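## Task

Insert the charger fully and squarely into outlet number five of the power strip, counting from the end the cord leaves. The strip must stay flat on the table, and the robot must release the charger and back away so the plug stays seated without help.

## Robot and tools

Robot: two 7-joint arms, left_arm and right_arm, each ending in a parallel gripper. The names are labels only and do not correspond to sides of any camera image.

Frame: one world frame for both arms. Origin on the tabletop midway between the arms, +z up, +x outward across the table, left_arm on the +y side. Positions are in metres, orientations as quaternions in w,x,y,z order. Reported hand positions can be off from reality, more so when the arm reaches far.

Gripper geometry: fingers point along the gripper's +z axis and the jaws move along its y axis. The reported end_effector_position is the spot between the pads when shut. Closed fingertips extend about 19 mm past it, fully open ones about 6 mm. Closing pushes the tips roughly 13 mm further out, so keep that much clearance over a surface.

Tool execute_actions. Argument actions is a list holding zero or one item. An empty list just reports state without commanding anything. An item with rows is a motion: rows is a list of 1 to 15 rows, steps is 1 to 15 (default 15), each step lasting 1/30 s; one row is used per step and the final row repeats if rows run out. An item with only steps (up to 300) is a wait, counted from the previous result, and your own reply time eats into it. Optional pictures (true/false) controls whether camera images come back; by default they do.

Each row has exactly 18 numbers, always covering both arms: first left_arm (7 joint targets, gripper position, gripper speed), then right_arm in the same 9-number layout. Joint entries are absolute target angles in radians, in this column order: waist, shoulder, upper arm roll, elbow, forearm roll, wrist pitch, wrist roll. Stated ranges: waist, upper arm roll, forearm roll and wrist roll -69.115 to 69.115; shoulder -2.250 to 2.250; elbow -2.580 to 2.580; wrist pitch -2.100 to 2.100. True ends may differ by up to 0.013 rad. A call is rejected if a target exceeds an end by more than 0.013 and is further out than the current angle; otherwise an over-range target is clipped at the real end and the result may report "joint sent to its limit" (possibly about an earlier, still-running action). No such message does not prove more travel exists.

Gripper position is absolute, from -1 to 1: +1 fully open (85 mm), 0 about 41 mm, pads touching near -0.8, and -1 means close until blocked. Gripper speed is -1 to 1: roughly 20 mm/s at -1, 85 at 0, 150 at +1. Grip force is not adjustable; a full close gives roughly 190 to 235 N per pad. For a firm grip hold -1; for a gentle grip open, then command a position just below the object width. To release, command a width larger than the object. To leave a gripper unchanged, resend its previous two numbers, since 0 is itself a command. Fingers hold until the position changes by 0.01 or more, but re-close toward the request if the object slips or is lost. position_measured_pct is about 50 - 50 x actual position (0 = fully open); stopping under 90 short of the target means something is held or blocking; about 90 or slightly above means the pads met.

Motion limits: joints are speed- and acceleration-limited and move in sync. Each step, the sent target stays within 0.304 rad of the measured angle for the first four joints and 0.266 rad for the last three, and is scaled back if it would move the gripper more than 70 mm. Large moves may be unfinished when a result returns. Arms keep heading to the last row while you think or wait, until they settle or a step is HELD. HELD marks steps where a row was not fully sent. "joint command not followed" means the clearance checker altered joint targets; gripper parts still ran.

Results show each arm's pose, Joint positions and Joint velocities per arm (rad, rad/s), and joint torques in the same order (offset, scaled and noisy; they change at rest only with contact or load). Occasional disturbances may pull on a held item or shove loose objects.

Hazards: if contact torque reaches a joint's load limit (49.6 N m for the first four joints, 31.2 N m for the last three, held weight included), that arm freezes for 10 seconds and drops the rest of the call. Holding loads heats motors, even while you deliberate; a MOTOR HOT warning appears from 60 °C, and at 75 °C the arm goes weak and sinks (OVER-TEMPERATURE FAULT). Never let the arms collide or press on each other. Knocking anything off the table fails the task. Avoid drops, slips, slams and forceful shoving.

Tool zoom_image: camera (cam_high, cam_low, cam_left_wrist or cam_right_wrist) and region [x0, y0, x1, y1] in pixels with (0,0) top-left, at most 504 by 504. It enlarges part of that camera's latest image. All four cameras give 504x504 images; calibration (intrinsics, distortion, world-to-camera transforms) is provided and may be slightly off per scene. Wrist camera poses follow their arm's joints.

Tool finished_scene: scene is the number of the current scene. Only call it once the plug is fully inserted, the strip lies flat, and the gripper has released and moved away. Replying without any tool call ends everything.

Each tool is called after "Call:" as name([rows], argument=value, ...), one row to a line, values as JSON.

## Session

Call:
execute_actions(actions=[])

Scene clock: 0.00 s of 4500.00 s.
left_arm: end_effector_position=(+0.5872, +0.9465, +0.1590) position_measured_pct=0.0 end_effector_quat_wxyz=(-0.403, +0.602, -0.610, +0.321) | right_arm: end_effector_position=(+0.4106, -0.7832, +0.3082) position_measured_pct=0.0 end_effector_quat_wxyz=(+0.618, -0.017, +0.665, -0.419)
Joint positions: left_arm=[-1.404  1.131  0.452  1.086  0.993  0.634  1.172] | right_arm=[ 0.858  0.819  0.351  2.266  0.391 -1.708  1.923]
Joint velocities: left_arm=[ 0.     0.    -0.     0.001 -0.     0.    -0.   ] | right_arm=[-0.     0.     0.001 -0.    -0.    -0.    -0.002]
Joint torques (N m, as the joint torque sensors report them, + toward a larger angle): no reading
Motor temperatures (°C, as the motors report them): left_arm=[30 33 29 34 40 34 45] | right_arm=[36 32 33 32 41 47 38]
camera_calibration (this result's frames):
cam_left_wrist: T_world_to_cam=[[-0.507702, 0.0852453, -0.857305, 0.353218], [0.0013138, 0.995168, 0.0981755, -0.895146], [0.861532, 0.0487176, -0.505361, -0.325556], [0, 0, 0, 1]] pos_world=[0.460982, 0.876571, 0.226173]
cam_right_wrist: T_world_to_cam=[[0.532483, 0.61448, -0.582131, 0.447032], [0.263518, 0.533216, 0.80389, 0.126878], [0.804375, -0.58146, 0.122002, -0.676806], [0, 0, 0, 1]] pos_world=[0.272935, -0.735881, 0.240806]

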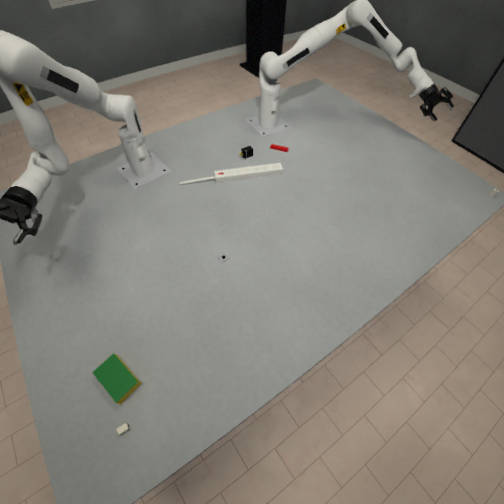

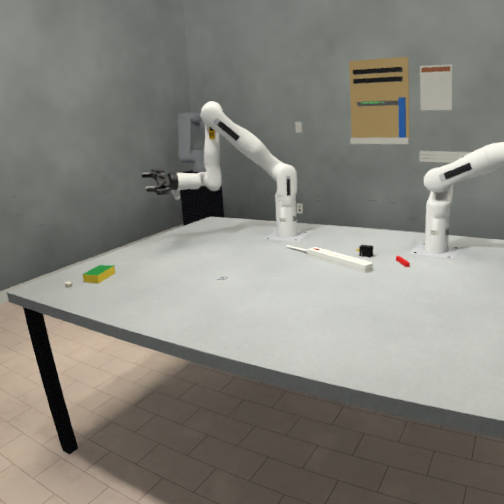

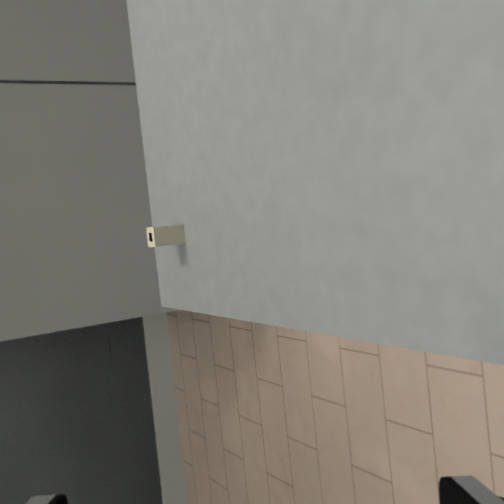

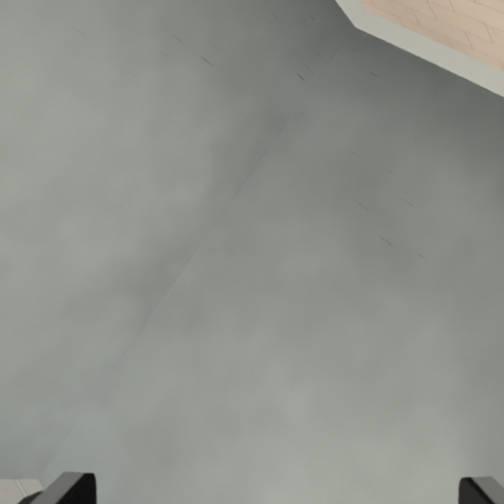

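Call:
zoom_image(camera="cam_high", region=[170, 120, 310, 210])

Call:
zoom_image(camera="cam_low", region=[270, 220, 430, 290])

Region (170, 120, 310, 210) of cam_high's 504x504 image, scaled by 3.600, with more detail than that image has; it fills the top 324 rows of this view, and the rest is white.

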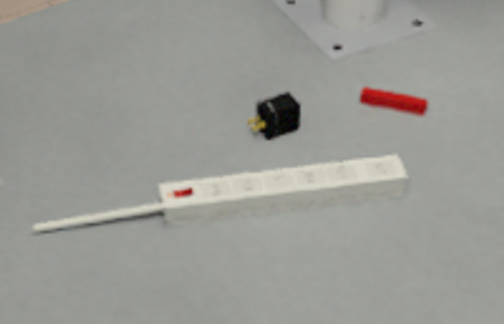

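Region (270, 220, 430, 290) of cam_low's 504x504 image, scaled by 3.150, with more detail than that image has; it fills the top 220 rows of this view, and the rest is white.

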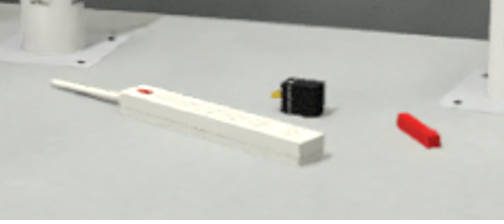

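Call:
zoom_image(camera="cam_high", region=[230, 138, 266, 168])

Call:
zoom_image(camera="cam_low", region=[346, 236, 386, 266])

Region (230, 138, 266, 168) of cam_high's 504x504 image, scaled by 14.000, with more detail than that image has.

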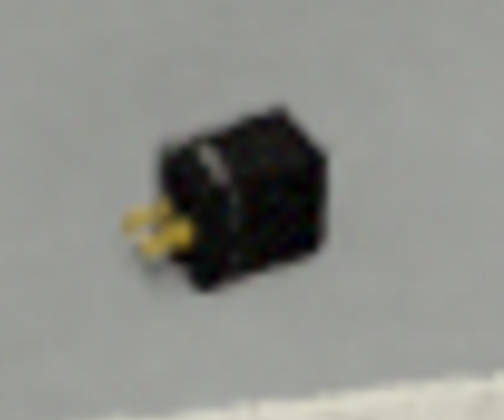

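Region (346, 236, 386, 266) of cam_low's 504x504 image, scaled by 12.600, with more detail than that image has; it fills the top 378 rows of this view, and the rest is white.

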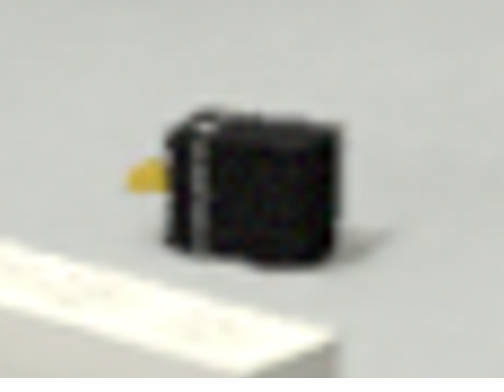

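Call:
execute_actions([
  {"rows": [[-3.4,0.3,0,2.4367,-1.4294,1.1705,2.1545,1,0,-0.9677,0.6207,0,0.9937,0,1.5272,1.5708,1,0]], "steps": 15},
], pictures=false)

Call:
execute_actions([
  {"steps": 60},
], pictures=false)

Scene clock: 15.30 s of 4500.00 s.
left_arm: end_effector_position=(+0.3413, +0.9648, +0.1491) position_measured_pct=0.0 end_effector_quat_wxyz=(-0.292, +0.706, -0.597, +0.246) | right_arm: end_effector_position=(+0.5904, -0.6846, +0.4244) position_measured_pct=0.0 end_effector_quat_wxyz=(+0.761, +0.020, +0.583, -0.284)
Joint positions: left_arm=[-1.637  0.893  0.23   1.317  0.793  0.836  1.373] | right_arm=[ 0.595  0.699  0.144  2.007  0.175 -1.482  1.72 ]
Joint velocities: left_arm=[-0.553 -0.542 -0.452  0.54  -0.476  0.472  0.476] | right_arm=[-0.635 -0.172 -0.335 -0.638 -0.411  0.558 -0.35 ]
Joint torques (N m, as the joint torque sensors report them, + toward a larger angle): left_arm=[  1.01 -23.05   3.97  -8.19   1.46   0.39   0.47] | right_arm=[ -0.05 -19.43   0.2   -6.81  -0.41  -2.45  -0.17]
Motor temperatures (°C, as the motors report them): left_arm=[30 34 29 34 40 34 45] | right_arm=[36 32 33 31 41 47 38]
Steps of this call (steps 1 to 90: nothing new was sent; then 11.80 s passed at rest; steps 91 to 105: all 15 steps of this action). Readings (joint positions | what the end effector reports):
91: left_arm=[-1.406 1.130 0.451 1.087 0.992 0.635 1.172] | right_arm=[0.857 0.818 0.350 2.265 0.390 -1.707 1.922] | left_arm position_measured_pct=0.0 | right_arm position_measured_pct=0.0
92: left_arm=[-1.411 1.123 0.447 1.094 0.988 0.640 1.177] | right_arm=[0.850 0.814 0.346 2.260 0.385 -1.702 1.918] | left_arm position_measured_pct=0.0 | right_arm position_measured_pct=0.0
94: left_arm=[-1.438 1.093 0.423 1.122 0.966 0.664 1.199] | right_arm=[0.821 0.794 0.322 2.233 0.362 -1.678 1.895] | left_arm position_measured_pct=0.0 | right_arm position_measured_pct=0.0
98: left_arm=[-1.511 1.018 0.350 1.194 0.902 0.727 1.264] | right_arm=[0.741 0.751 0.245 2.154 0.293 -1.610 1.826] | left_arm position_measured_pct=0.0 | right_arm position_measured_pct=0.0
105: the state above

Scene clock: 17.30 s of 4500.00 s.
left_arm: end_effector_position=(-0.0717, +0.2074, +0.1955) position_measured_pct=0.0 end_effector_quat_wxyz=(+0.313, +0.907, +0.050, +0.276) | right_arm: end_effector_position=(+0.6288, +0.2572, +0.6870) position_measured_pct=0.0 end_effector_quat_wxyz=(+0.741, -0.228, +0.557, +0.300)
Joint positions: left_arm=[-3.263  0.302 -0.     2.427 -0.646  1.17   2.151] | right_arm=[-0.676  0.622  0.001  1.032  0.002 -0.363  1.572]
Joint velocities: left_arm=[-0.807 -0.012 -0.006  0.065 -1.216  0.006  0.021] | right_arm=[-0.635 -0.    -0.005 -0.089 -0.003  0.557 -0.004]
Joint torques (N m, as the joint torque sensors report them, + toward a larger angle): left_arm=[ 0.99 -7.49 -0.15 -2.75 -0.7   2.04  0.26] | right_arm=[ -0.15 -23.06   0.25 -12.64  -0.33  -2.56   0.21]
Motor temperatures (°C, as the motors report them): left_arm=[30 34 29 34 40 34 45] | right_arm=[36 32 33 32 41 47 38]
Steps of this call (steps 1 to 60: the robot went on to your last target). Readings (joint positions | what the end effector reports):
1: left_arm=[-1.655 0.875 0.215 1.335 0.777 0.852 1.389] | right_arm=[0.574 0.694 0.133 1.986 0.162 -1.463 1.709] | left_arm position_measured_pct=0.0 | right_arm position_measured_pct=0.0
2: left_arm=[-1.674 0.857 0.201 1.354 0.760 0.868 1.405] | right_arm=[0.553 0.689 0.123 1.964 0.150 -1.444 1.699] | left_arm position_measured_pct=0.0 | right_arm position_measured_pct=0.0
4: left_arm=[-1.712 0.819 0.175 1.391 0.728 0.900 1.438] | right_arm=[0.510 0.679 0.105 1.922 0.128 -1.407 1.680] | left_arm position_measured_pct=0.0 | right_arm position_measured_pct=0.0
8: left_arm=[-1.791 0.742 0.132 1.468 0.660 0.965 1.505] | right_arm=[0.425 0.665 0.077 1.836 0.093 -1.332 1.651] | left_arm position_measured_pct=0.0 | right_arm position_measured_pct=0.0
60: the state above

Call:
execute_actions([
  {"steps": 62},
])

Scene clock: 19.37 s of 4500.00 s.
left_arm: end_effector_position=(-0.1985, +0.0597, +0.2703) position_measured_pct=0.0 end_effector_quat_wxyz=(+0.513, +0.821, -0.175, +0.179) | right_arm: end_effector_position=(+0.2901, +0.1530, +0.3021) position_measured_pct=0.0 end_effector_quat_wxyz=(+0.000, -0.508, +0.862, +0.000)
Joint positions: left_arm=[-3.4    0.3   -0.     2.437 -1.429  1.17   2.154] | right_arm=[-0.968  0.621 -0.     0.994 -0.     1.527  1.571]
Joint velocities: left_arm=[-0.  0.  0.  0.  0. -0.  0.] | right_arm=[ 0.     0.001  0.002 -0.    -0.003 -0.    -0.001]
Joint torques (N m, as the joint torque sensors report them, + toward a larger angle): left_arm=[ 0.09 -8.85 -0.47 -4.3  -1.21  2.42  0.37] | right_arm=[ -0.07 -20.28   0.17  -9.07  -0.02   0.23  -0.15]
Motor temperatures (°C, as the motors report them): left_arm=[30 34 29 34 40 34 45] | right_arm=[36 33 33 32 41 47 38]
Steps of this call (steps 1 to 62: the robot went on to your last target). Readings (joint positions | what the end effector reports):
1: left_arm=[-3.287 0.302 -0.000 2.429 -0.687 1.170 2.152] | right_arm=[-0.697 0.622 0.001 1.029 0.001 -0.345 1.572] | left_arm position_measured_pct=0.0 | right_arm position_measured_pct=0.0
2: left_arm=[-3.307 0.301 -0.000 2.431 -0.727 1.170 2.152] | right_arm=[-0.719 0.622 0.001 1.026 0.001 -0.325 1.572] | left_arm position_measured_pct=0.0 | right_arm position_measured_pct=0.0
4: left_arm=[-3.337 0.301 -0.000 2.433 -0.809 1.170 2.153] | right_arm=[-0.760 0.622 0.001 1.021 0.001 -0.282 1.572] | left_arm position_measured_pct=0.0 | right_arm position_measured_pct=0.0
8: left_arm=[-3.372 0.300 -0.000 2.435 -0.971 1.171 2.154] | right_arm=[-0.842 0.621 0.000 1.010 0.001 -0.168 1.571] | left_arm position_measured_pct=0.0 | right_arm position_measured_pct=0.0
62: the state above
camera_calibration (this result's frames):
cam_left_wrist: T_world_to_cam=[[-0.492022, -0.377697, 0.784385, -0.287608], [-0.859221, 0.0655853, -0.507384, 0.0258896], [0.140193, -0.923604, -0.356795, 0.325483], [0, 0, 0, 1]] pos_world=[-0.164895, 0.19029, 0.354862]
cam_right_wrist: T_world_to_cam=[[-0.880005, 0.472357, -0.0496984, 0.203091], [0.47398, 0.880093, -0.0279109, -0.198485], [0.0305553, -0.0481178, -0.998374, 0.446584], [0, 0, 0, 1]] pos_world=[0.259154, 0.100242, 0.450411]

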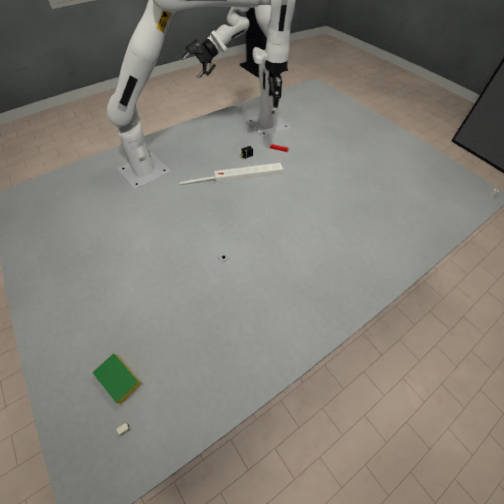

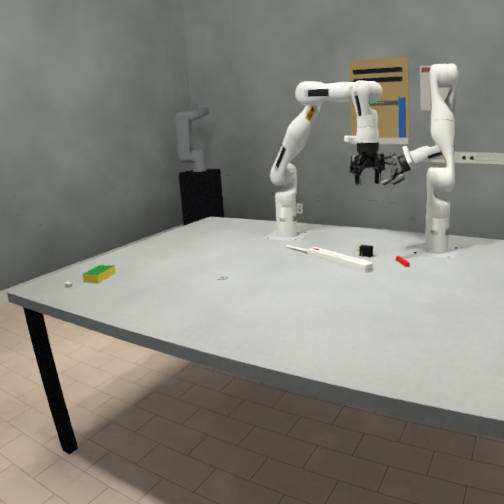

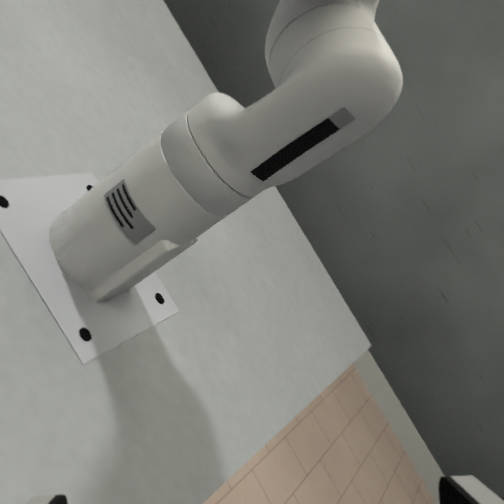

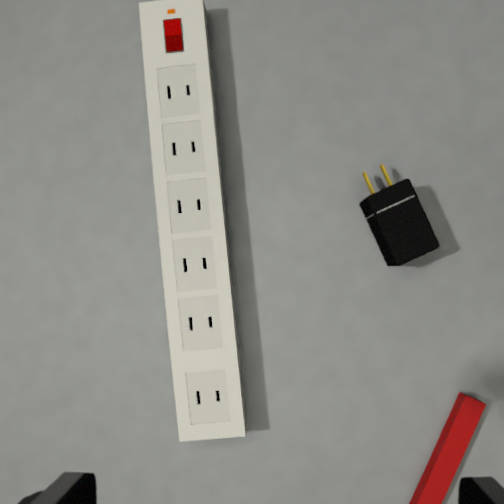

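Call:
zoom_image(camera="cam_right_wrist", region=[340, 154, 460, 274])

Call:
zoom_image(camera="cam_right_wrist", region=[160, 282, 244, 366])

Call:
zoom_image(camera="cam_right_wrist", region=[140, 50, 224, 134])

Region (340, 154, 460, 274) of cam_right_wrist's 504x504 image, scaled by 4.200.

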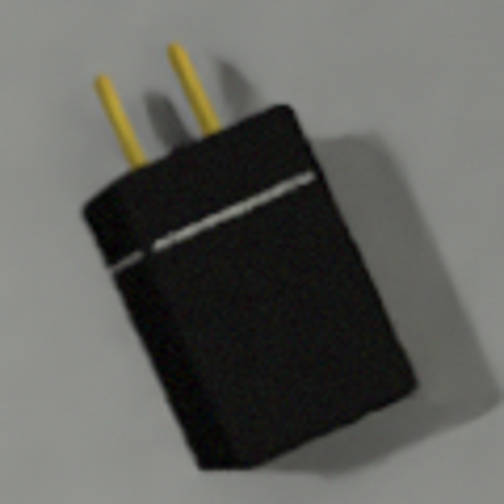

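Region (160, 282, 244, 366) of cam_right_wrist's 504x504 image, scaled by 6.000.

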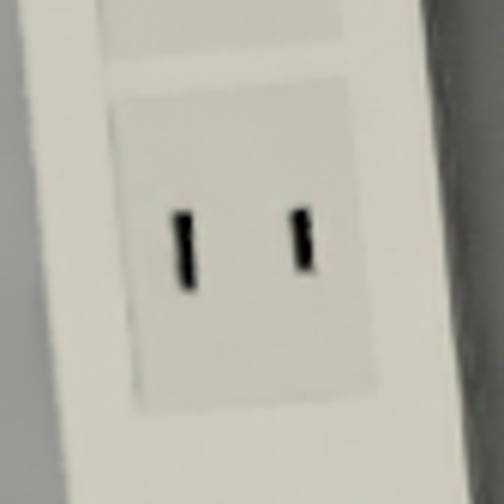

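Region (140, 50, 224, 134) of cam_right_wrist's 504x504 image, scaled by 6.000.

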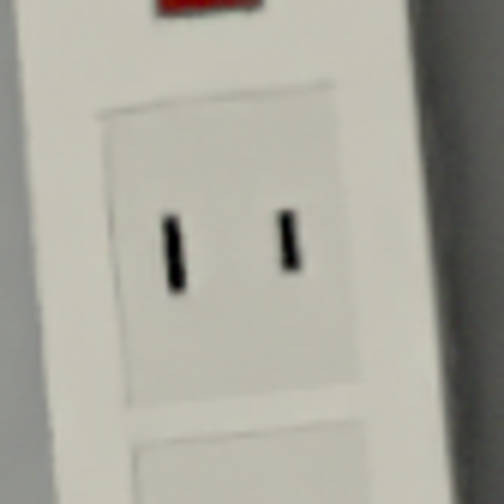

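Call:
execute_actions([
  {"rows": [[-3.4,1.2726,0,2.4367,-1.4294,1.1705,2.1545,1,0,-1.2136,1.1134,0,0.8671,0.1262,1.8483,1.7514,1,0]], "steps": 15},
], pictures=false)

Call:
execute_actions([
  {"steps": 25},
])

Scene clock: 27.37 s of 4500.00 s.
left_arm: end_effector_position=(-0.1640, +0.0655, +0.1534) position_measured_pct=0.0 end_effector_quat_wxyz=(+0.427, +0.776, -0.296, +0.358) | right_arm: end_effector_position=(+0.2022, +0.1330, +0.1518) position_measured_pct=0.0 end_effector_quat_wxyz=(-0.190, -0.626, +0.735, -0.178)
Joint positions: left_arm=[-3.4    0.776  0.     2.436 -1.43   1.17   2.154] | right_arm=[-1.164  0.988  0.     0.892  0.101  1.779  1.715]
Joint velocities: left_arm=[ 0.     1.348  0.     0.002 -0.    -0.     0.   ] | right_arm=[-0.382  0.964 -0.002 -0.192  0.196  0.527  0.279]
Joint torques (N m, as the joint torque sensors report them, + toward a larger angle): left_arm=[ -0.08 -12.11  -1.23   1.17   0.14   2.78   0.28] | right_arm=[  0.39 -22.67   0.17  -6.96  -0.19   1.63  -0.07]
Motor temperatures (°C, as the motors report them): left_arm=[30 34 29 34 40 34 45] | right_arm=[36 33 33 32 41 47 38]
Steps of this call (steps 1 to 15: the robot went on to your last target; steps 16 to 90: nothing new was sent; then 4.50 s passed at rest; steps 91 to 105: all 15 steps of this action). Readings (joint positions | what the end effector reports):
91: left_arm=[-3.400 0.302 -0.000 2.437 -1.429 1.171 2.155] | right_arm=[-0.969 0.622 0.000 0.993 0.000 1.528 1.571] | left_arm position_measured_pct=0.0 | right_arm position_measured_pct=0.0
92: left_arm=[-3.400 0.309 -0.000 2.437 -1.430 1.171 2.155] | right_arm=[-0.974 0.628 0.001 0.990 0.003 1.533 1.574] | left_arm position_measured_pct=0.0 | right_arm position_measured_pct=0.0
94: left_arm=[-3.400 0.339 -0.000 2.437 -1.430 1.171 2.155] | right_arm=[-0.997 0.658 0.002 0.977 0.014 1.556 1.590] | left_arm position_measured_pct=0.0 | right_arm position_measured_pct=0.0
98: left_arm=[-3.400 0.465 -0.000 2.436 -1.430 1.171 2.155] | right_arm=[-1.072 0.769 0.000 0.939 0.052 1.649 1.645] | left_arm position_measured_pct=0.0 | right_arm position_measured_pct=0.0
105: the state above

Scene clock: 28.20 s of 4500.00 s.
left_arm: end_effector_position=(-0.0753, +0.0800, +0.0631) position_measured_pct=0.0 end_effector_quat_wxyz=(+0.311, +0.682, -0.405, +0.523) | right_arm: end_effector_position=(+0.1787, +0.1137, +0.1070) position_measured_pct=0.0 end_effector_quat_wxyz=(-0.250, -0.641, +0.687, -0.233)
Joint positions: left_arm=[-3.4    1.272  0.     2.437 -1.429  1.17   2.154] | right_arm=[-1.214  1.113 -0.     0.867  0.126  1.848  1.751]
Joint velocities: left_arm=[ 0.     0.007  0.    -0.001 -0.     0.     0.   ] | right_arm=[-0.     0.001 -0.001  0.     0.     0.    -0.001]
Joint torques (N m, as the joint torque sensors report them, + toward a larger angle): left_arm=[  0.13 -12.87  -1.9    6.03   1.16   2.43   0.63] | right_arm=[  0.28 -23.8    0.68  -6.45   0.25   2.09  -0.01]
Motor temperatures (°C, as the motors report them): left_arm=[30 34 29 34 40 34 45] | right_arm=[36 33 33 32 41 47 38]
Steps of this call (steps 1 to 25: the robot went on to your last target). Readings (joint positions | what the end effector reports):
1: left_arm=[-3.400 0.821 0.000 2.436 -1.430 1.170 2.154] | right_arm=[-1.176 1.019 0.000 0.885 0.107 1.796 1.724] | left_arm position_measured_pct=0.0 | right_arm position_measured_pct=0.0
2: left_arm=[-3.400 0.866 0.000 2.436 -1.430 1.170 2.154] | right_arm=[-1.187 1.047 -0.000 0.881 0.113 1.812 1.732] | left_arm position_measured_pct=0.0 | right_arm position_measured_pct=0.0
4: left_arm=[-3.400 0.956 0.000 2.436 -1.430 1.170 2.154] | right_arm=[-1.203 1.087 -0.001 0.874 0.121 1.835 1.745] | left_arm position_measured_pct=0.0 | right_arm position_measured_pct=0.0
8: left_arm=[-3.400 1.131 0.000 2.436 -1.430 1.170 2.154] | right_arm=[-1.212 1.108 -0.001 0.869 0.126 1.848 1.751] | left_arm position_measured_pct=0.0 | right_arm position_measured_pct=0.0
25: the state above
camera_calibration (this result's frames):
cam_left_wrist: T_world_to_cam=[[-0.895835, -0.444284, -0.00959424, -0.0318343], [-0.0853256, 0.193155, -0.977451, 0.10298], [0.436119, -0.874816, -0.210943, 0.262226], [0, 0, 0, 1]] pos_world=[-0.134093, 0.195365, 0.155667]
cam_right_wrist: T_world_to_cam=[[-0.999158, 0.0283448, -0.0296713, 0.18353], [0.0408983, 0.746698, -0.663905, 0.0440469], [0.00333722, -0.664559, -0.747228, 0.301405], [0, 0, 0, 1]] pos_world=[0.180568, 0.16221, 0.259907]

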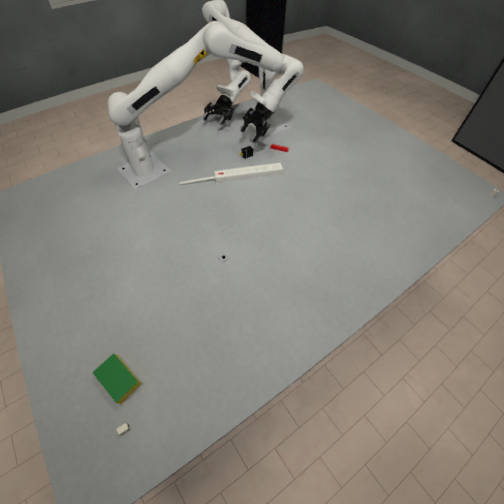

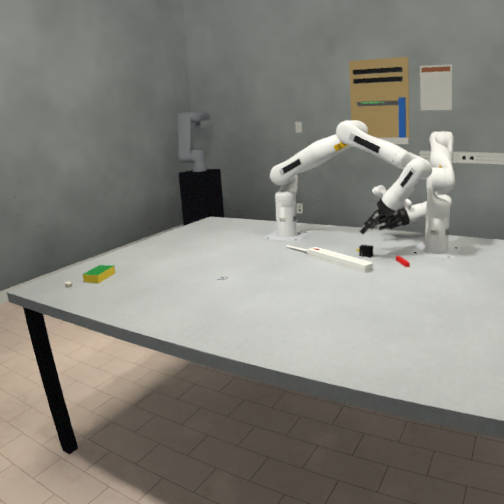

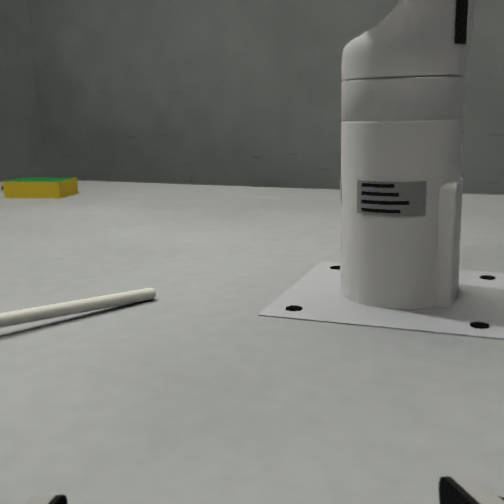

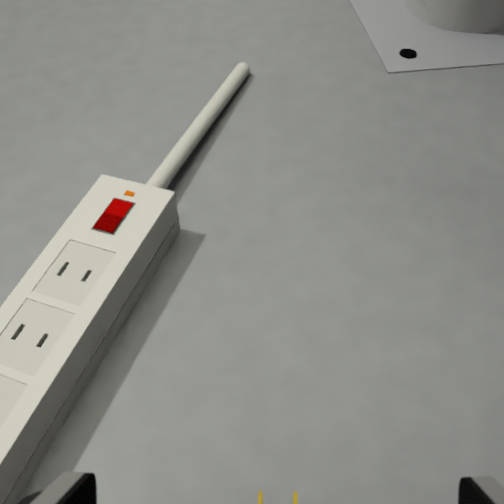

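Call:
execute_actions([
  {"rows": [[-3.4,1.2726,0,2.4367,-1.4294,1.1705,2.1545,1,0,-1.2136,1.2265,0,0.8834,0.1228,1.7199,1.7350,1,0]], "steps": 15},
])

Scene clock: 29.10 s of 4500.00 s.
left_arm: end_effector_position=(-0.0752, +0.0800, +0.0630) position_measured_pct=0.0 end_effector_quat_wxyz=(+0.311, +0.682, -0.405, +0.524) | right_arm: end_effector_position=(+0.1788, +0.1139, +0.0274) position_measured_pct=0.0 end_effector_quat_wxyz=(-0.250, -0.641, +0.687, -0.233)
Joint positions: left_arm=[-3.4    1.273 -0.     2.437 -1.429  1.171  2.154] | right_arm=[-1.214  1.226  0.     0.884  0.123  1.72   1.735]
Joint velocities: left_arm=[ 0.     0.     0.     0.001  0.     0.    -0.   ] | right_arm=[-0.     0.008  0.003 -0.001 -0.001  0.001 -0.001]
Joint torques (N m, as the joint torque sensors report them, + toward a larger angle): left_arm=[  0.46 -13.24  -2.28   5.57   1.29   2.66   0.55] | right_arm=[  0.15 -24.51   0.74  -6.13   0.01   2.14   0.11]
Motor temperatures (°C, as the motors report them): left_arm=[30 34 29 34 40 34 45] | right_arm=[36 33 33 32 41 47 38]
Steps of this call (steps 1 to 12: the robot went on to your last target; steps 13 to 27: all 15 steps of this action). Readings (joint positions | what the end effector reports):
13: left_arm=[-3.400 1.273 -0.000 2.437 -1.429 1.171 2.154] | right_arm=[-1.214 1.115 0.000 0.867 0.126 1.848 1.751] | left_arm position_measured_pct=0.0 | right_arm position_measured_pct=0.0
14: left_arm=[-3.400 1.273 -0.000 2.437 -1.429 1.171 2.154] | right_arm=[-1.214 1.120 0.000 0.867 0.126 1.843 1.751] | left_arm position_measured_pct=0.0 | right_arm position_measured_pct=0.0
16: left_arm=[-3.400 1.273 -0.000 2.437 -1.429 1.171 2.154] | right_arm=[-1.214 1.149 0.000 0.870 0.126 1.813 1.747] | left_arm position_measured_pct=0.0 | right_arm position_measured_pct=0.0
20: left_arm=[-3.400 1.273 -0.000 2.437 -1.429 1.171 2.154] | right_arm=[-1.214 1.218 -0.000 0.883 0.123 1.728 1.736] | left_arm position_measured_pct=0.0 | right_arm position_measured_pct=0.0
27: the state above
camera_calibration (this result's frames):
cam_left_wrist: T_world_to_cam=[[-0.895841, -0.444258, -0.0102015, -0.0316712], [-0.084703, 0.193249, -0.977487, 0.102948], [0.436228, -0.874808, -0.21075, 0.262166], [0, 0, 0, 1]] pos_world=[-0.134016, 0.19538, 0.155558]
cam_right_wrist: T_world_to_cam=[[-0.999152, 0.0282958, -0.029902, 0.181245], [0.0410126, 0.747159, -0.663378, -0.00899325], [0.00357075, -0.664042, -0.747686, 0.241961], [0, 0, 0, 1]] pos_world=[0.180596, 0.162263, 0.180364]

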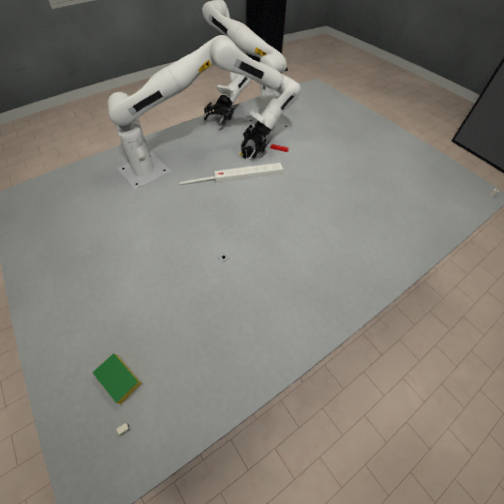

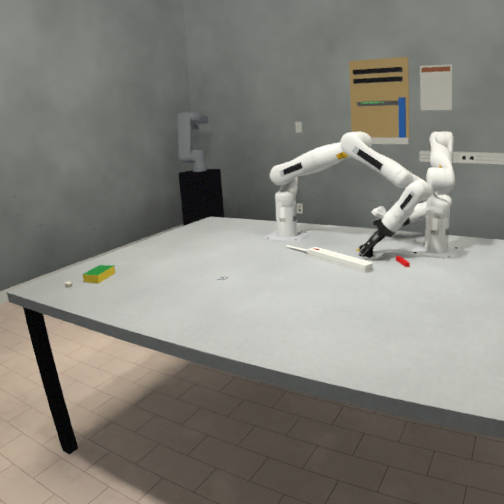

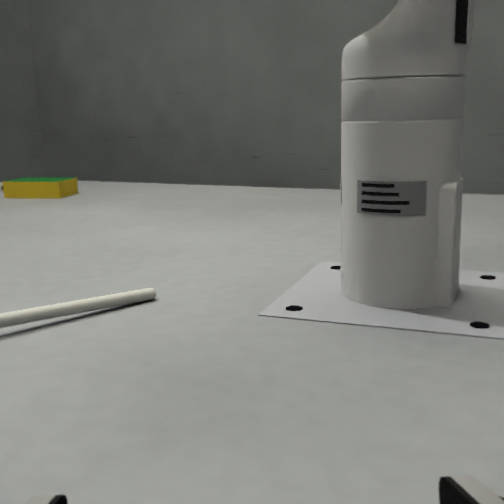

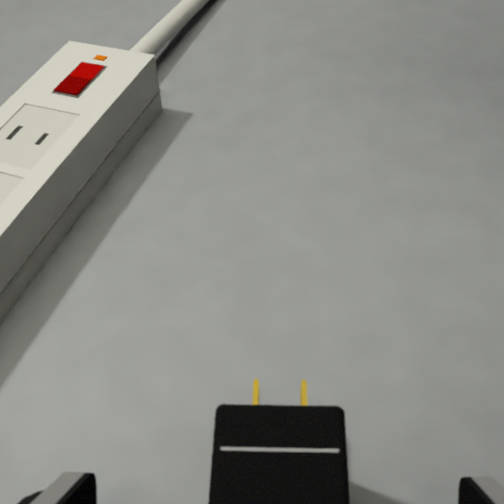

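Call:
execute_actions([
  {"rows": [[-3.4,1.2726,0,2.4367,-1.4294,1.1705,2.1545,1,0,-1.2136,1.2265,0,0.8834,0.1228,1.7199,1.7350,-0.08,0.8],[-3.4,1.2726,0,2.4367,-1.4294,1.1705,2.1545,1,0,-1.2136,1.2265,0,0.8834,0.1228,1.7199,1.7350,-0.08,0.8],[-3.4,1.2726,0,2.4367,-1.4294,1.1705,2.1545,1,0,-1.2136,1.2265,0,0.8834,0.1228,1.7199,1.7350,-0.08,0.8],[-3.4,1.2726,0,2.4367,-1.4294,1.1705,2.1545,1,0,-1.2136,1.2265,0,0.8834,0.1228,1.7199,1.7350,-0.08,0.8],[-3.4,1.2726,0,2.4367,-1.4294,1.1705,2.1545,1,0,-1.2136,1.2265,0,0.8834,0.1228,1.7199,1.7350,-0.08,0.8],[-3.4,1.2726,0,2.4367,-1.4294,1.1705,2.1545,1,0,-1.2136,1.2265,0,0.8834,0.1228,1.7199,1.7350,-0.08,0.8],[-3.4,1.2726,0,2.4367,-1.4294,1.1705,2.1545,1,0,-1.2136,1.2265,0,0.8834,0.1228,1.7199,1.7350,-0.08,0.8],[-3.4,1.2726,0,2.4367,-1.4294,1.1705,2.1545,1,0,-1.2136,1.2265,0,0.8834,0.1228,1.7199,1.7350,-0.08,0.8],[-3.4,1.2726,0,2.4367,-1.4294,1.1705,2.1545,1,0,-1.2136,1.2265,0,0.8834,0.1228,1.7199,1.7350,-0.08,0.8],[-3.4,1.2726,0,2.4367,-1.4294,1.1705,2.1545,1,0,-1.2136,1.2265,0,0.8834,0.1228,1.7199,1.7350,-0.08,0.8],[-3.4,1.2726,0,2.4367,-1.4294,1.1705,2.1545,1,0,-1.2136,1.2265,0,0.8834,0.1228,1.7199,1.7350,-0.08,0.8],[-3.4,1.2726,0,2.4367,-1.4294,1.1705,2.1545,1,0,-1.2136,1.2265,0,0.8834,0.1228,1.7199,1.7350,-1,-0.5]], "steps": 15},
], pictures=false)

Scene clock: 31.83 s of 4500.00 s.
left_arm: end_effector_position=(-0.0752, +0.0800, +0.0630) position_measured_pct=0.0 end_effector_quat_wxyz=(+0.311, +0.682, -0.405, +0.524) | right_arm: end_effector_position=(+0.1787, +0.1137, +0.0270) position_measured_pct=54.8 end_effector_quat_wxyz=(-0.250, -0.641, +0.687, -0.233)
Joint positions: left_arm=[-3.4    1.273 -0.     2.437 -1.429  1.171  2.154] | right_arm=[-1.214  1.227  0.     0.883  0.123  1.72   1.735]
Joint velocities: left_arm=[ 0.    -0.    -0.    -0.002 -0.001  0.     0.   ] | right_arm=[ 0.    -0.002 -0.    -0.     0.001 -0.001  0.002]
Joint torques (N m, as the joint torque sensors report them, + toward a larger angle): left_arm=[ -0.14 -13.02  -2.02   5.3    1.22   2.48   0.62] | right_arm=[  0.14 -24.42   0.68  -5.76   0.17   2.24  -0.02]
Motor temperatures (°C, as the motors report them): left_arm=[30 34 29 34 40 34 45] | right_arm=[36 33 33 32 41 47 38]
Steps of this call (steps 1 to 15: the robot went on to your last target; steps 16 to 67: nothing new was sent; steps 68 to 82: all 15 steps of this action). Readings (joint positions | what the end effector reports):
68: left_arm=[-3.400 1.273 -0.000 2.437 -1.429 1.171 2.154] | right_arm=[-1.214 1.226 -0.000 0.883 0.123 1.720 1.735] | left_arm position_measured_pct=0.0 | right_arm position_measured_pct=0.0
69: left_arm=[-3.400 1.273 -0.000 2.437 -1.429 1.171 2.154] | right_arm=[-1.214 1.226 -0.000 0.883 0.123 1.720 1.735] | left_arm position_measured_pct=0.0 | right_arm position_measured_pct=0.8
71: left_arm=[-3.400 1.273 -0.000 2.437 -1.429 1.171 2.154] | right_arm=[-1.214 1.226 -0.000 0.883 0.123 1.720 1.735] | left_arm position_measured_pct=0.0 | right_arm position_measured_pct=7.5
75: left_arm=[-3.400 1.273 -0.000 2.437 -1.429 1.171 2.154] | right_arm=[-1.214 1.226 0.000 0.883 0.123 1.720 1.735] | left_arm position_measured_pct=0.0 | right_arm position_measured_pct=25.8
82: the state above

Call:
execute_actions(actions=[])

Scene clock: 36.57 s of 4500.00 s.
left_arm: end_effector_position=(-0.0752, +0.0800, +0.0630) position_measured_pct=0.0 end_effector_quat_wxyz=(+0.311, +0.682, -0.405, +0.524) | right_arm: end_effector_position=(+0.1787, +0.1138, +0.0273) position_measured_pct=62.7 end_effector_quat_wxyz=(-0.250, -0.641, +0.687, -0.233)
Joint positions: left_arm=[-3.4    1.273 -0.     2.437 -1.429  1.171  2.154] | right_arm=[-1.214  1.226 -0.     0.883  0.123  1.72   1.735]
Joint velocities: left_arm=[-0.     0.002  0.    -0.001 -0.    -0.    -0.   ] | right_arm=[ 0.    -0.    -0.001  0.    -0.001  0.001  0.   ]
Joint torques (N m, as the joint torque sensors report them, + toward a larger angle): left_arm=[ -0.08 -13.36  -2.13   5.83   1.     2.47   0.32] | right_arm=[  0.3  -23.82   0.65  -5.76   0.11   2.02  -0.1 ]
Motor temperatures (°C, as the motors report them): left_arm=[30 34 29 34 40 34 45] | right_arm=[36 33 33 32 41 47 38]
Steps of this call (steps 1 to 15: the robot went on to your last target; steps 16 to 90: nothing new was sent; then 1.73 s passed at rest). Readings (joint positions | what the end effector reports):
1: left_arm=[-3.400 1.273 -0.000 2.437 -1.429 1.171 2.154] | right_arm=[-1.214 1.227 0.000 0.883 0.123 1.720 1.735] | left_arm position_measured_pct=0.0 | right_arm position_measured_pct=57.1
2: left_arm=[-3.400 1.273 -0.000 2.437 -1.429 1.171 2.154] | right_arm=[-1.214 1.226 -0.000 0.883 0.123 1.720 1.735] | left_arm position_measured_pct=0.0 | right_arm position_measured_pct=59.1
4: left_arm=[-3.400 1.273 -0.000 2.437 -1.429 1.171 2.154] | right_arm=[-1.214 1.226 -0.000 0.883 0.123 1.720 1.735] | left_arm position_measured_pct=0.0 | right_arm position_measured_pct=61.5
8: left_arm=[-3.400 1.273 -0.000 2.437 -1.429 1.171 2.154] | right_arm=[-1.214 1.226 -0.000 0.883 0.123 1.720 1.735] | left_arm position_measured_pct=0.0 | right_arm position_measured_pct=62.7
90: the state above
All arms were judged still, so your last target was given up. Only a new action makes them travel on or press farther. Fingers that are still opening or closing keep moving.
camera_calibration (this result's frames):
cam_left_wrist: T_world_to_cam=[[-0.895841, -0.444258, -0.0102016, -0.0316712], [-0.0847031, 0.193249, -0.977487, 0.102948], [0.436228, -0.874808, -0.21075, 0.262166], [0, 0, 0, 1]] pos_world=[-0.134016, 0.19538, 0.155558]
cam_right_wrist: T_world_to_cam=[[-0.999156, 0.0282209, -0.0298382, 0.181199], [0.0409153, 0.746959, -0.66361, -0.00901224], [0.00356025, -0.664271, -0.747484, 0.241877], [0, 0, 0, 1]] pos_world=[0.180553, 0.16229, 0.180225]

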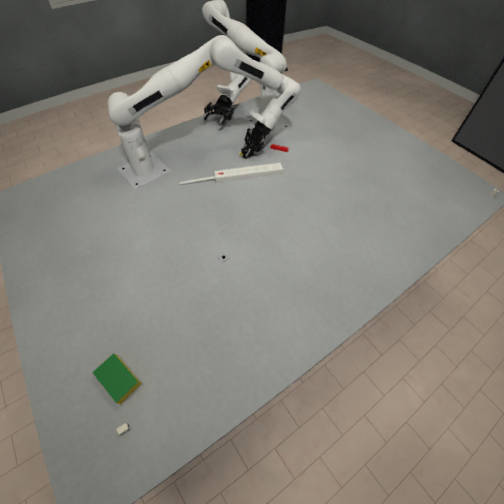

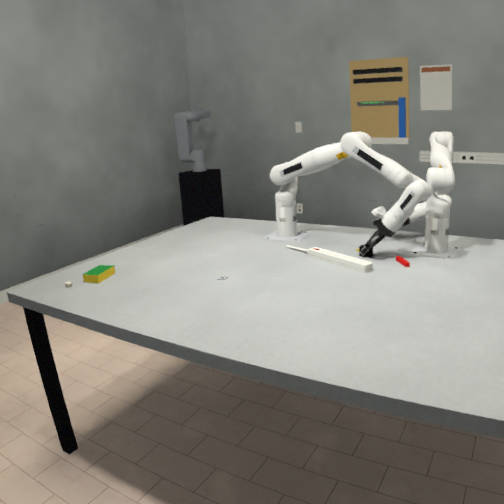

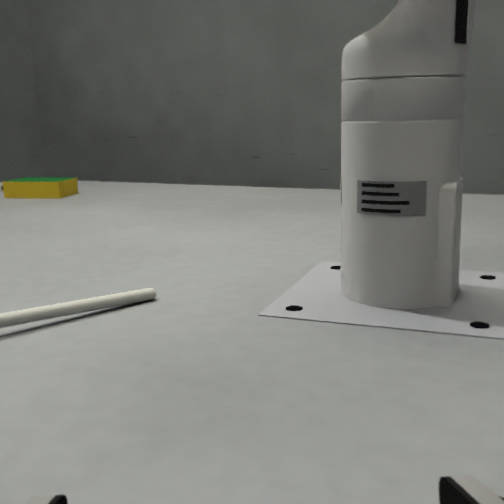

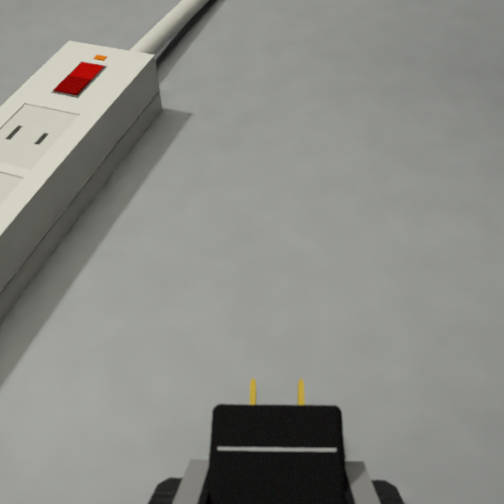

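Call:
execute_actions([
  {"rows": [[-3.4,1.2726,0,2.4367,-1.4294,1.1705,2.1545,1,0,-1.2136,1.1,0,0.8834,0.1228,1.7199,1.7350,-1,-0.5],[-3.4,1.2726,0,2.4367,-1.4294,1.1705,2.1545,1,0,-1.2136,1.1,0,0.8834,0.1228,1.7199,1.7350,-1,-0.5],[-3.4,1.2726,0,2.4367,-1.4294,1.1705,2.1545,1,0,-1.2136,1.1,0,0.8834,0.1228,1.7199,1.7350,-1,-0.5],[-3.4,1.2726,0,2.4367,-1.4294,1.1705,2.1545,1,0,-0.7046,0.45,0,1.75,0.40477,-0.79522,1.52781,-1,-0.5]], "steps": 15},
], pictures=false)

Call:
execute_actions([
  {"steps": 30},
], pictures=false)

Scene clock: 39.53 s of 4500.00 s.
left_arm: end_effector_position=(-0.0752, +0.0800, +0.0630) position_measured_pct=0.0 end_effector_quat_wxyz=(+0.311, +0.682, -0.405, +0.524) | right_arm: end_effector_position=(+0.3150, +0.0736, +0.1180) position_measured_pct=62.7 end_effector_quat_wxyz=(-0.120, -0.560, +0.790, -0.218)
Joint positions: left_arm=[-3.4    1.273 -0.     2.437 -1.429  1.171  2.154] | right_arm=[-1.01   0.948 -0.001  1.084  0.267  1.544  1.628]
Joint velocities: left_arm=[-0.     0.001  0.     0.001 -0.    -0.    -0.   ] | right_arm=[ 0.717 -0.715  0.004  0.707  0.369 -0.625 -0.264]
Joint torques (N m, as the joint torque sensors report them, + toward a larger angle): left_arm=[  0.02 -13.18  -1.74   5.01   1.31   2.65   0.59] | right_arm=[ -0.31 -23.35   0.73  -6.72   0.25   1.81   0.08]
Motor temperatures (°C, as the motors report them): left_arm=[30 34 29 34 40 34 45] | right_arm=[36 33 33 32 41 47 38]
Steps of this call (steps 1 to 74: nothing new was sent; steps 75 to 89: all 15 steps of this action). Readings (joint positions | what the end effector reports):
75: left_arm=[-3.400 1.273 -0.000 2.437 -1.429 1.171 2.154] | right_arm=[-1.214 1.225 -0.000 0.883 0.123 1.720 1.735] | left_arm position_measured_pct=0.0 | right_arm position_measured_pct=62.7
76: left_arm=[-3.400 1.273 -0.000 2.437 -1.429 1.171 2.154] | right_arm=[-1.214 1.219 -0.000 0.884 0.123 1.719 1.735] | left_arm position_measured_pct=0.0 | right_arm position_measured_pct=62.7
78: left_arm=[-3.400 1.273 -0.000 2.437 -1.429 1.171 2.154] | right_arm=[-1.213 1.191 -0.000 0.886 0.123 1.719 1.735] | left_arm position_measured_pct=0.0 | right_arm position_measured_pct=62.7
82: left_arm=[-3.400 1.273 -0.000 2.437 -1.429 1.171 2.154] | right_arm=[-1.171 1.107 -0.004 0.926 0.155 1.684 1.708] | left_arm position_measured_pct=0.0 | right_arm position_measured_pct=62.7
89: the state above

Scene clock: 40.53 s of 4500.00 s.
left_arm: end_effector_position=(-0.0752, +0.0800, +0.0630) position_measured_pct=0.0 end_effector_quat_wxyz=(+0.311, +0.682, -0.405, +0.524) | right_arm: end_effector_position=(+0.4626, +0.0415, +0.2097) position_measured_pct=62.7 end_effector_quat_wxyz=(+0.260, -0.495, +0.828, -0.026)
Joint positions: left_arm=[-3.4    1.273 -0.     2.437 -1.429  1.171  2.154] | right_arm=[-0.706  0.454  0.     1.745  0.404  0.476  1.528]
Joint velocities: left_arm=[ 0.    -0.001  0.     0.001 -0.001 -0.     0.   ] | right_arm=[ 0.009 -0.022 -0.001  0.033  0.004 -1.219 -0.003]
Joint torques (N m, as the joint torque sensors report them, + toward a larger angle): left_arm=[  0.23 -13.29  -1.66   5.32   1.29   2.35   0.3 ] | right_arm=[ -0.35 -17.64   0.21  -9.36   0.31  -1.3    0.07]
Motor temperatures (°C, as the motors report them): left_arm=[30 34 29 34 40 34 45] | right_arm=[36 33 33 32 41 47 38]
Steps of this call (steps 1 to 30: the robot went on to your last target). Readings (joint positions | what the end effector reports):
1: left_arm=[-3.400 1.273 -0.000 2.437 -1.429 1.171 2.154] | right_arm=[-0.986 0.924 -0.001 1.108 0.279 1.523 1.619] | left_arm position_measured_pct=0.0 | right_arm position_measured_pct=62.7
2: left_arm=[-3.400 1.273 -0.000 2.437 -1.429 1.171 2.154] | right_arm=[-0.962 0.899 -0.001 1.132 0.290 1.502 1.611] | left_arm position_measured_pct=0.0 | right_arm position_measured_pct=62.7
4: left_arm=[-3.400 1.273 -0.000 2.437 -1.429 1.171 2.154] | right_arm=[-0.916 0.846 -0.000 1.184 0.310 1.456 1.596] | left_arm position_measured_pct=0.0 | right_arm position_measured_pct=62.7
8: left_arm=[-3.400 1.273 -0.000 2.437 -1.429 1.171 2.154] | right_arm=[-0.836 0.722 0.001 1.306 0.347 1.349 1.570] | left_arm position_measured_pct=0.0 | right_arm position_measured_pct=62.7
30: the state above

Call:
execute_actions([
  {"rows": [[-4.3839,1.2726,0,2.4367,-1.4294,1.1705,2.1545,1,0,-0.7046,0.58,0,2.32781,0.40477,-0.79522,1.52781,-1,-0.5]], "steps": 15},
], pictures=false)

Call:
execute_actions([
  {"steps": 12},
], pictures=false)

Scene clock: 41.40 s of 4500.00 s.
left_arm: end_effector_position=(+0.0596, +0.0693, +0.0629) position_measured_pct=0.0 end_effector_quat_wxyz=(+0.181, +0.758, -0.235, +0.581) | right_arm: end_effector_position=(+0.4020, +0.1241, +0.1678) position_measured_pct=62.7 end_effector_quat_wxyz=(+0.388, -0.514, +0.748, +0.161)
Joint positions: left_arm=[-3.869  1.272  0.     2.436 -1.43   1.171  2.154] | right_arm=[-0.705  0.545  0.     2.092  0.405 -0.381  1.528]
Joint velocities: left_arm=[-1.311 -0.001 -0.    -0.     0.     0.    -0.   ] | right_arm=[ 0.002  0.149  0.     0.998 -0.001 -0.925 -0.   ]
Joint torques (N m, as the joint torque sensors report them, + toward a larger angle): left_arm=[ -0.27 -12.74  -1.82   5.9    1.06   2.23   0.55] | right_arm=[ -0.08 -17.53  -0.14  -6.79  -0.2   -1.97  -0.03]
Motor temperatures (°C, as the motors report them): left_arm=[30 34 29 34 40 34 45] | right_arm=[36 33 33 32 41 47 38]
Steps of this call (steps 1 to 11: the robot went on to your last target; steps 12 to 26: all 15 steps of this action). Readings (joint positions | what the end effector reports):
12: left_arm=[-3.402 1.273 0.000 2.437 -1.429 1.171 2.154] | right_arm=[-0.705 0.451 0.000 1.750 0.405 -0.012 1.528] | left_arm position_measured_pct=0.0 | right_arm position_measured_pct=62.7
13: left_arm=[-3.409 1.273 0.001 2.437 -1.430 1.171 2.154] | right_arm=[-0.705 0.453 -0.000 1.753 0.405 -0.051 1.528] | left_arm position_measured_pct=0.0 | right_arm position_measured_pct=62.7
15: left_arm=[-3.439 1.272 0.001 2.436 -1.430 1.171 2.154] | right_arm=[-0.705 0.462 -0.000 1.774 0.405 -0.101 1.528] | left_arm position_measured_pct=0.0 | right_arm position_measured_pct=62.7
19: left_arm=[-3.565 1.272 0.001 2.436 -1.430 1.171 2.154] | right_arm=[-0.705 0.500 -0.000 1.876 0.405 -0.192 1.528] | left_arm position_measured_pct=0.0 | right_arm position_measured_pct=62.7
26: the state above

Scene clock: 41.80 s of 4500.00 s.
left_arm: end_effector_position=(+0.1855, +0.1213, +0.0633) position_measured_pct=0.0 end_effector_quat_wxyz=(+0.040, +0.791, -0.052, +0.608) | right_arm: end_effector_position=(+0.3372, +0.1179, +0.1669) position_measured_pct=62.7 end_effector_quat_wxyz=(+0.417, -0.496, +0.720, +0.248)
Joint positions: left_arm=[-4.338  1.273 -0.001  2.437 -1.429  1.171  2.155] | right_arm=[-0.705  0.579 -0.001  2.325  0.405 -0.793  1.528]
Joint velocities: left_arm=[-0.579  0.001 -0.001  0.003  0.001 -0.001  0.   ] | right_arm=[-0.002 -0.     0.     0.04   0.001 -0.118 -0.   ]
Joint torques (N m, as the joint torque sensors report them, + toward a larger angle): left_arm=[  2.4  -12.83  -1.59   5.02   1.12   2.28   0.59] | right_arm=[  0.8  -15.66   0.3   -4.93  -0.75  -2.59   0.07]
Motor temperatures (°C, as the motors report them): left_arm=[30 34 29 34 40 34 45] | right_arm=[36 33 33 32 41 47 38]
Steps of this call (steps 1 to 12: the robot went on to your last target). Readings (joint positions | what the end effector reports):
1: left_arm=[-3.912 1.273 -0.000 2.436 -1.430 1.171 2.154] | right_arm=[-0.705 0.551 0.000 2.126 0.405 -0.415 1.528] | left_arm position_measured_pct=0.0 | right_arm position_measured_pct=62.7
2: left_arm=[-3.956 1.273 -0.000 2.436 -1.430 1.171 2.154] | right_arm=[-0.705 0.556 0.000 2.161 0.405 -0.453 1.528] | left_arm position_measured_pct=0.0 | right_arm position_measured_pct=62.7
4: left_arm=[-4.044 1.273 -0.000 2.436 -1.430 1.171 2.154] | right_arm=[-0.705 0.565 0.000 2.218 0.405 -0.532 1.528] | left_arm position_measured_pct=0.0 | right_arm position_measured_pct=62.7
8: left_arm=[-4.218 1.273 -0.000 2.436 -1.430 1.171 2.154] | right_arm=[-0.705 0.575 -0.000 2.290 0.405 -0.695 1.528] | left_arm position_measured_pct=0.0 | right_arm position_measured_pct=62.7
12: the state above


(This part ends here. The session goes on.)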